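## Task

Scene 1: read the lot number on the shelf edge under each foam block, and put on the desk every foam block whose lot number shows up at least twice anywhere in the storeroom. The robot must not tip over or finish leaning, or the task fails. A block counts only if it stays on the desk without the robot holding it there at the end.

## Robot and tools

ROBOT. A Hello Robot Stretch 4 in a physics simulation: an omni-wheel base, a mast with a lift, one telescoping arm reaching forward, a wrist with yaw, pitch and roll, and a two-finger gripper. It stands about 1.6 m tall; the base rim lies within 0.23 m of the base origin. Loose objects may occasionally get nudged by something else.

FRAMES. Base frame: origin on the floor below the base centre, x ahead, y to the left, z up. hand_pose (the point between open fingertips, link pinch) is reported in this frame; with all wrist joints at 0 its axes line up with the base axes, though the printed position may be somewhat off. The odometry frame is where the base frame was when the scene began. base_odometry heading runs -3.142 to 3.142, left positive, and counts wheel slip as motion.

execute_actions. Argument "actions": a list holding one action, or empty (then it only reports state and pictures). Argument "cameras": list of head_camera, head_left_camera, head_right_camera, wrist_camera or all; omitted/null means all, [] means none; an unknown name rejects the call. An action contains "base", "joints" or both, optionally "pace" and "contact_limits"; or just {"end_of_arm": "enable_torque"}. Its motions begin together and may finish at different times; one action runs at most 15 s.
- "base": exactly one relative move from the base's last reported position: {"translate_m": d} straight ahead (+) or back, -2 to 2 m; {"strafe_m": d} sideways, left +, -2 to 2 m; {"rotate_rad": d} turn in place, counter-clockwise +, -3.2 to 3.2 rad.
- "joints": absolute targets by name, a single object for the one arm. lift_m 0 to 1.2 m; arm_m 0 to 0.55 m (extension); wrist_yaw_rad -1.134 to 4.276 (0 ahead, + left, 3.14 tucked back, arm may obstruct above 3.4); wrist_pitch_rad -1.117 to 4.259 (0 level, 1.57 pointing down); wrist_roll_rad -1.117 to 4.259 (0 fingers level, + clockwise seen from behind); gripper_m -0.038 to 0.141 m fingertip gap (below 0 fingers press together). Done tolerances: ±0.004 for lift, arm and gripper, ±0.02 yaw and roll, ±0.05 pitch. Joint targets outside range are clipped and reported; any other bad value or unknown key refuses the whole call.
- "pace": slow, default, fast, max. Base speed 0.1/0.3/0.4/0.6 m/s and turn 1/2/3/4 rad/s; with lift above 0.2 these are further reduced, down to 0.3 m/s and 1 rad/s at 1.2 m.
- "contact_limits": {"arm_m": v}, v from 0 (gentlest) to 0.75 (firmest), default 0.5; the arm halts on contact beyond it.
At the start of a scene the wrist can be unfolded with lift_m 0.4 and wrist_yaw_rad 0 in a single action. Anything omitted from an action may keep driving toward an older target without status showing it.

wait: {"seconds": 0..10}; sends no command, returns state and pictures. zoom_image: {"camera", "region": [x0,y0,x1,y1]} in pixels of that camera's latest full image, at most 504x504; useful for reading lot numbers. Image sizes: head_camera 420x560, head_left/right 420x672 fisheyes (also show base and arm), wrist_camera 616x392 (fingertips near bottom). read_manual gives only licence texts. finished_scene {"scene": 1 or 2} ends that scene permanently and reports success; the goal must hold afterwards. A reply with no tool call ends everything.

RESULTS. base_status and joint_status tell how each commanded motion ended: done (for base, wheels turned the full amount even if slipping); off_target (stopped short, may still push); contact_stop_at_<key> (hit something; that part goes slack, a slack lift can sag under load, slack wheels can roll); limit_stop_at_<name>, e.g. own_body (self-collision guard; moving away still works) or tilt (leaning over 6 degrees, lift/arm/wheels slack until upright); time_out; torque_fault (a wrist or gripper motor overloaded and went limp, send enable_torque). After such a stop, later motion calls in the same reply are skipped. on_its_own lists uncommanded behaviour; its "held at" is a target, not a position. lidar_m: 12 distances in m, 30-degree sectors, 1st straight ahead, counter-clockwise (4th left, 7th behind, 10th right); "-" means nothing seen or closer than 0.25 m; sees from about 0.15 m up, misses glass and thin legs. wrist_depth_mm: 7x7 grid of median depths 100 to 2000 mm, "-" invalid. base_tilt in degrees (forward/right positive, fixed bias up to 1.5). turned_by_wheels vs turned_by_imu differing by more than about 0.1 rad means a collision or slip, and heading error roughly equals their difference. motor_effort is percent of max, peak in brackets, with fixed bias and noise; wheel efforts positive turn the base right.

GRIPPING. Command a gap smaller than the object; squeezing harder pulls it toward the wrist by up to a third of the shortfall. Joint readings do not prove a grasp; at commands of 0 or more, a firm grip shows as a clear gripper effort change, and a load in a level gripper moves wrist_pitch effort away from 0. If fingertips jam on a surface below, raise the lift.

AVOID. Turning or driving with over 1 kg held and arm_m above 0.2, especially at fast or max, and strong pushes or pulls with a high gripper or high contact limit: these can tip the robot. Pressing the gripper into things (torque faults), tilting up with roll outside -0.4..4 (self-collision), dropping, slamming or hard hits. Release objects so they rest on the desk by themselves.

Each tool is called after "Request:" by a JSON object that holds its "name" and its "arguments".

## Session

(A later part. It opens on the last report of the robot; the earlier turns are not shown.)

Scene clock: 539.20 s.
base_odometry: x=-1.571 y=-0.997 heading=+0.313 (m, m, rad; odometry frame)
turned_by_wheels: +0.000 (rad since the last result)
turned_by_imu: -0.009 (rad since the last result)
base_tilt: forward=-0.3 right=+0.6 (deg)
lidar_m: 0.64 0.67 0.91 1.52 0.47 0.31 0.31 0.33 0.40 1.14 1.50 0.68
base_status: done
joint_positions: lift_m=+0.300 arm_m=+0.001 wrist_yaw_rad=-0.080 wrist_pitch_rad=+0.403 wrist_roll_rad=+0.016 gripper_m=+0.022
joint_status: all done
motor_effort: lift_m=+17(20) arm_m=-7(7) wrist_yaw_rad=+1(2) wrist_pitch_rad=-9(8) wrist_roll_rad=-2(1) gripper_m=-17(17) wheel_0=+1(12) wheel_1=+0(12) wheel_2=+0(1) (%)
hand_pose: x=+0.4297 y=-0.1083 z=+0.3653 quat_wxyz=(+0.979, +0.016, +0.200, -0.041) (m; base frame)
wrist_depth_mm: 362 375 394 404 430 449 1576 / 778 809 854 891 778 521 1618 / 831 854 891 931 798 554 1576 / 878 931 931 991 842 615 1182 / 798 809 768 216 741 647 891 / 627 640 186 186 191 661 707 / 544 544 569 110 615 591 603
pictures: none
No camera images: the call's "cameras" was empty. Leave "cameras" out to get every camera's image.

Request:
{"name": "execute_actions", "arguments": {"actions": [{"base":{"strafe_m":-0.8},"pace":"max"}], "cameras": []}}

Request:
{"name": "execute_actions", "arguments": {"actions": [{"base":{"translate_m":1.45},"joints":{"lift_m":0.74},"pace":"max"}], "cameras": ["head_camera"]}}

Scene clock: 547.90 s.
base_odometry: x=-1.325 y=-1.758 heading=+0.313 (m, m, rad; odometry frame)
turned_by_wheels: +0.000 (rad since the last result)
turned_by_imu: -0.003 (rad since the last result)
base_tilt: forward=-0.3 right=+0.5 (deg)
lidar_m: 2.34 0.73 0.95 1.37 0.44 0.30 0.28 0.29 0.40 0.63 0.68 0.92
base_status: done
joint_positions: lift_m=+0.300 arm_m=+0.001 wrist_yaw_rad=-0.080 wrist_pitch_rad=+0.403 wrist_roll_rad=+0.016 gripper_m=+0.022
joint_status: not commanded
motor_effort: lift_m=+16(17) arm_m=-7(7) wrist_yaw_rad=+0(0) wrist_pitch_rad=-7(9) wrist_roll_rad=-1(2) gripper_m=-18(17) wheel_0=+0(13) wheel_1=+0(13) wheel_2=+0(1) (%)
hand_pose: x=+0.4297 y=-0.1084 z=+0.3653 quat_wxyz=(+0.979, +0.016, +0.200, -0.041) (m; base frame)
wrist_depth_mm: - - - - 1366 854 661 / - - - - 1430 904 661 / 831 1983 1921 1921 1464 917 683 / 809 1281 1281 1255 1255 917 699 / 778 931 904 216 931 866 699 / 715 759 185 186 190 723 683 / 627 597 621 110 627 591 609
pictures: none
No camera images: the call's "cameras" was empty. Leave "cameras" out to get every camera's image.

Scene clock: 552.00 s.
base_odometry: x=+0.055 y=-1.312 heading=+0.313 (m, m, rad; odometry frame)
turned_by_wheels: +0.000 (rad since the last result)
turned_by_imu: +0.001 (rad since the last result)
base_tilt: forward=-0.2 right=+0.7 (deg)
lidar_m: 1.97 1.30 1.66 1.31 0.46 0.54 1.74 0.92 0.63 0.60 0.61 0.85
base_status: done
joint_positions: lift_m=+0.740 arm_m=+0.001 wrist_yaw_rad=-0.080 wrist_pitch_rad=+0.403 wrist_roll_rad=+0.016 gripper_m=+0.022
joint_status: all done
motor_effort: lift_m=+21(25) arm_m=-7(7) wrist_yaw_rad=+0(1) wrist_pitch_rad=-5(8) wrist_roll_rad=-1(0) gripper_m=-17(18) wheel_0=+0(10) wheel_1=-1(6) wheel_2=+1(14) (%)
hand_pose: x=+0.4297 y=-0.1083 z=+0.8049 quat_wxyz=(+0.979, +0.016, +0.199, -0.041) (m; base frame)
wrist_depth_mm: 1499 1537 1618 1661 1229 778 591 / 1576 1618 1708 1756 1281 798 615 / 1661 1808 1808 1863 1336 842 621 / 1756 1921 1983 1983 1366 854 640 / 1661 1808 1661 216 1430 866 654 / 1397 1397 185 185 190 842 661 / 1182 1138 1138 110 1182 820 668
pictures: head_camera
Images, in order (width x height): head_camera 420x560.

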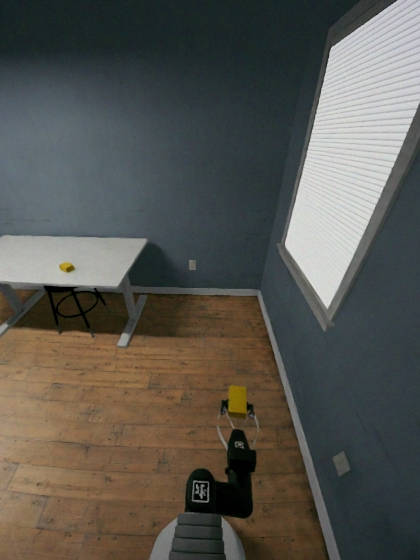

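Request:
{"name": "execute_actions", "arguments": {"actions": [{"base":{"rotate_rad":0.62},"pace":"max"}], "cameras": []}}

Request:
{"name": "execute_actions", "arguments": {"actions": [{"base":{"translate_m":0.68},"joints":{"arm_m":0.55},"pace":"max"}], "cameras": ["head_camera","wrist_camera"]}}

Scene clock: 564.90 s.
base_odometry: x=+0.055 y=-1.312 heading=+0.933 (m, m, rad; odometry frame)
turned_by_wheels: +0.620 (rad since the last result)
turned_by_imu: +0.621 (rad since the last result)
base_tilt: forward=-0.3 right=+0.7 (deg)
lidar_m: 1.30 1.84 0.90 0.48 0.57 1.75 0.81 0.60 0.60 0.65 0.95 1.78
base_status: done
joint_positions: lift_m=+0.740 arm_m=+0.001 wrist_yaw_rad=-0.080 wrist_pitch_rad=+0.403 wrist_roll_rad=+0.016 gripper_m=+0.022
joint_status: not commanded
motor_effort: lift_m=+22(22) arm_m=-7(7) wrist_yaw_rad=+1(0) wrist_pitch_rad=-6(6) wrist_roll_rad=+0(1) gripper_m=-17(19) wheel_0=+0(6) wheel_1=+0(6) wheel_2=+0(6) (%)
hand_pose: x=+0.4297 y=-0.1083 z=+0.8049 quat_wxyz=(+0.979, +0.016, +0.199, -0.041) (m; base frame)
wrist_depth_mm: - - - 1863 1661 1499 1397 / - 1921 1708 1808 1661 1537 1464 / - - - 1983 1863 1661 1537 / - - - - 1921 1708 1618 / 1756 1756 1708 216 1708 1708 1618 / 1397 1397 186 186 191 1430 1336 / 1160 1118 1182 110 1205 1098 1138
pictures: none
No camera images: the call's "cameras" was empty. Leave "cameras" out to get every camera's image.

Scene clock: 567.93 s.
base_odometry: x=+0.460 y=-0.766 heading=+0.933 (m, m, rad; odometry frame)
turned_by_wheels: +0.000 (rad since the last result)
turned_by_imu: +0.001 (rad since the last result)
base_tilt: forward=-0.2 right=+0.6 (deg)
lidar_m: 0.64 0.97 2.67 1.14 0.86 0.81 1.35 1.00 0.97 1.03 1.43 0.66
base_status: done
joint_positions: lift_m=+0.740 arm_m=+0.548 wrist_yaw_rad=-0.080 wrist_pitch_rad=+0.403 wrist_roll_rad=+0.016 gripper_m=+0.022
joint_status: all done
motor_effort: lift_m=+21(22) arm_m=+7(8) wrist_yaw_rad=+0(3) wrist_pitch_rad=-6(8) wrist_roll_rad=-1(1) gripper_m=-18(18) wheel_0=-1(5) wheel_1=-2(6) wheel_2=+0(11) (%)
hand_pose: x=+0.9770 y=-0.1083 z=+0.8049 quat_wxyz=(+0.979, +0.016, +0.199, -0.041) (m; base frame)
wrist_depth_mm: 1060 946 820 750 668 615 569 / 1160 1025 891 788 715 640 591 / 891 866 831 809 741 683 621 / 574 559 544 539 535 521 512 / 418 415 392 216 402 394 387 / 289 329 185 186 191 314 310 / 248 263 273 110 277 258 263
pictures: head_camera, wrist_camera
Images, in order (width x height): head_camera 420x560, wrist_camera 616x392.

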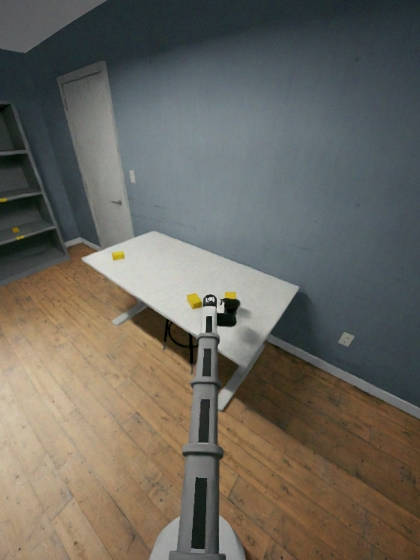

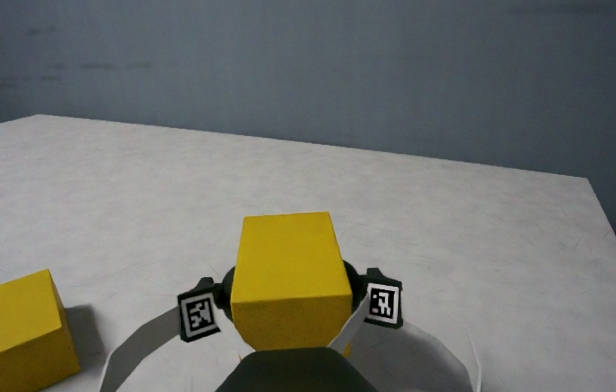

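Request:
{"name": "execute_actions", "arguments": {"actions": [{"joints":{"lift_m":0.686,"wrist_yaw_rad":-0.2}}], "cameras": []}}

Request:
{"name": "execute_actions", "arguments": {"actions": [{"joints":{"lift_m":0.684,"gripper_m":0.09}}], "cameras": ["wrist_camera"]}}

Request:
{"name": "execute_actions", "arguments": {"actions": [{"joints":{"lift_m":0.74,"arm_m":0.3},"pace":"max"}], "cameras": ["wrist_camera","head_camera"]}}

Scene clock: 579.87 s.
base_odometry: x=+0.460 y=-0.766 heading=+0.933 (m, m, rad; odometry frame)
turned_by_wheels: +0.000 (rad since the last result)
turned_by_imu: +0.000 (rad since the last result)
base_tilt: forward=-0.1 right=+0.8 (deg)
lidar_m: 0.64 0.96 2.69 1.13 0.86 0.84 1.35 1.03 0.98 1.01 1.44 0.68
base_status: not commanded
joint_positions: lift_m=+0.686 arm_m=+0.548 wrist_yaw_rad=-0.200 wrist_pitch_rad=+0.403 wrist_roll_rad=+0.016 gripper_m=+0.022
joint_status: all done
motor_effort: lift_m=+14(20) arm_m=+7(7) wrist_yaw_rad=+0(3) wrist_pitch_rad=-7(7) wrist_roll_rad=-1(1) gripper_m=-16(18) wheel_0=-1(1) wheel_1=-2(2) wheel_2=-1(0) (%)
hand_pose: x=+0.9622 y=-0.1383 z=+0.7515 quat_wxyz=(+0.975, +0.028, +0.198, -0.099) (m; base frame)
wrist_depth_mm: 904 820 768 715 676 615 591 / 976 904 820 759 715 654 609 / 668 654 627 621 597 591 640 / 433 430 418 413 407 399 421 / 317 315 298 216 304 300 296 / 251 249 186 185 190 240 236 / 209 200 207 110 208 198 201
pictures: none
No camera images: the call's "cameras" was empty. Leave "cameras" out to get every camera's image.

Scene clock: 581.37 s.
base_odometry: x=+0.460 y=-0.766 heading=+0.933 (m, m, rad; odometry frame)
turned_by_wheels: +0.000 (rad since the last result)
turned_by_imu: +0.000 (rad since the last result)
base_tilt: forward=-0.2 right=+0.8 (deg)
lidar_m: 0.64 0.97 2.66 1.13 0.86 0.84 1.32 1.02 0.98 1.02 1.44 0.66
base_status: not commanded
joint_positions: lift_m=+0.684 arm_m=+0.548 wrist_yaw_rad=-0.200 wrist_pitch_rad=+0.403 wrist_roll_rad=+0.016 gripper_m=+0.090
joint_status: all done
motor_effort: lift_m=+14(15) arm_m=+7(7) wrist_yaw_rad=+1(0) wrist_pitch_rad=-8(8) wrist_roll_rad=-1(2) gripper_m=-2(17) wheel_0=-1(0) wheel_1=-2(1) wheel_2=+0(0) (%)
hand_pose: x=+0.9622 y=-0.1383 z=+0.7495 quat_wxyz=(+0.975, +0.028, +0.198, -0.099) (m; base frame)
wrist_depth_mm: 904 842 778 707 668 615 585 / 976 904 820 759 715 654 609 / 676 640 621 609 603 580 640 / 430 421 415 407 402 394 418 / 315 312 294 225 303 298 293 / 247 248 196 196 206 238 236 / 207 204 204 110 202 197 200
pictures: wrist_camera
Images, in order (width x height): wrist_camera 616x392.

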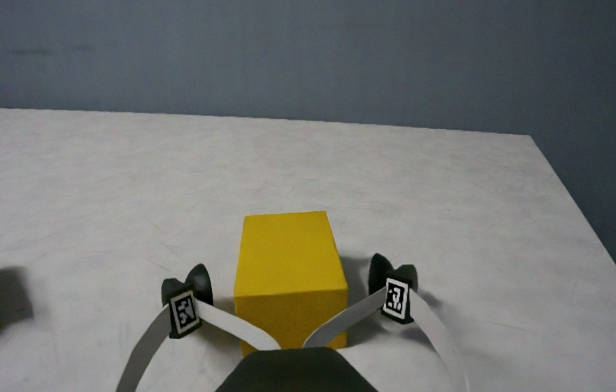

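Scene clock: 582.83 s.
base_odometry: x=+0.460 y=-0.766 heading=+0.933 (m, m, rad; odometry frame)
turned_by_wheels: +0.000 (rad since the last result)
turned_by_imu: +0.000 (rad since the last result)
base_tilt: forward=-0.3 right=+0.6 (deg)
lidar_m: 0.66 0.97 2.67 1.12 0.86 0.83 1.37 1.02 0.98 1.02 1.43 0.65
base_status: not commanded
joint_positions: lift_m=+0.740 arm_m=+0.301 wrist_yaw_rad=-0.200 wrist_pitch_rad=+0.402 wrist_roll_rad=+0.016 gripper_m=+0.090
joint_status: all done
motor_effort: lift_m=+21(23) arm_m=-7(5) wrist_yaw_rad=+2(1) wrist_pitch_rad=-6(8) wrist_roll_rad=+0(1) gripper_m=-1(2) wheel_0=+0(1) wheel_1=-1(2) wheel_2=-1(1) (%)
hand_pose: x=+0.7149 y=-0.1385 z=+0.8050 quat_wxyz=(+0.975, +0.028, +0.198, -0.100) (m; base frame)
wrist_depth_mm: 1138 1060 991 904 854 798 750 / 1229 1160 1060 991 917 842 788 / 891 866 831 809 788 891 831 / 496 559 492 544 535 946 891 / 421 418 413 407 407 1008 931 / 329 330 213 327 204 1118 991 / 285 271 272 110 277 1078 1060
pictures: head_camera, wrist_camera
Images, in order (width x height): head_camera 420x560, wrist_camera 616x392.

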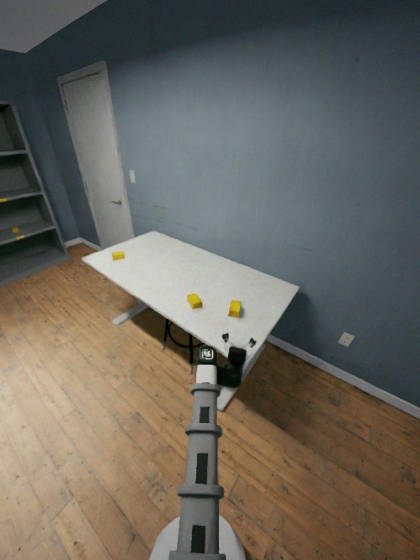

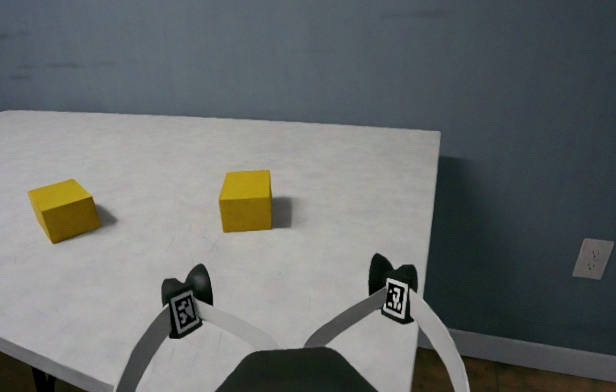

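Request:
{"name": "finished_scene", "arguments": {"scene": 1}}

The scene is finished: the task was done.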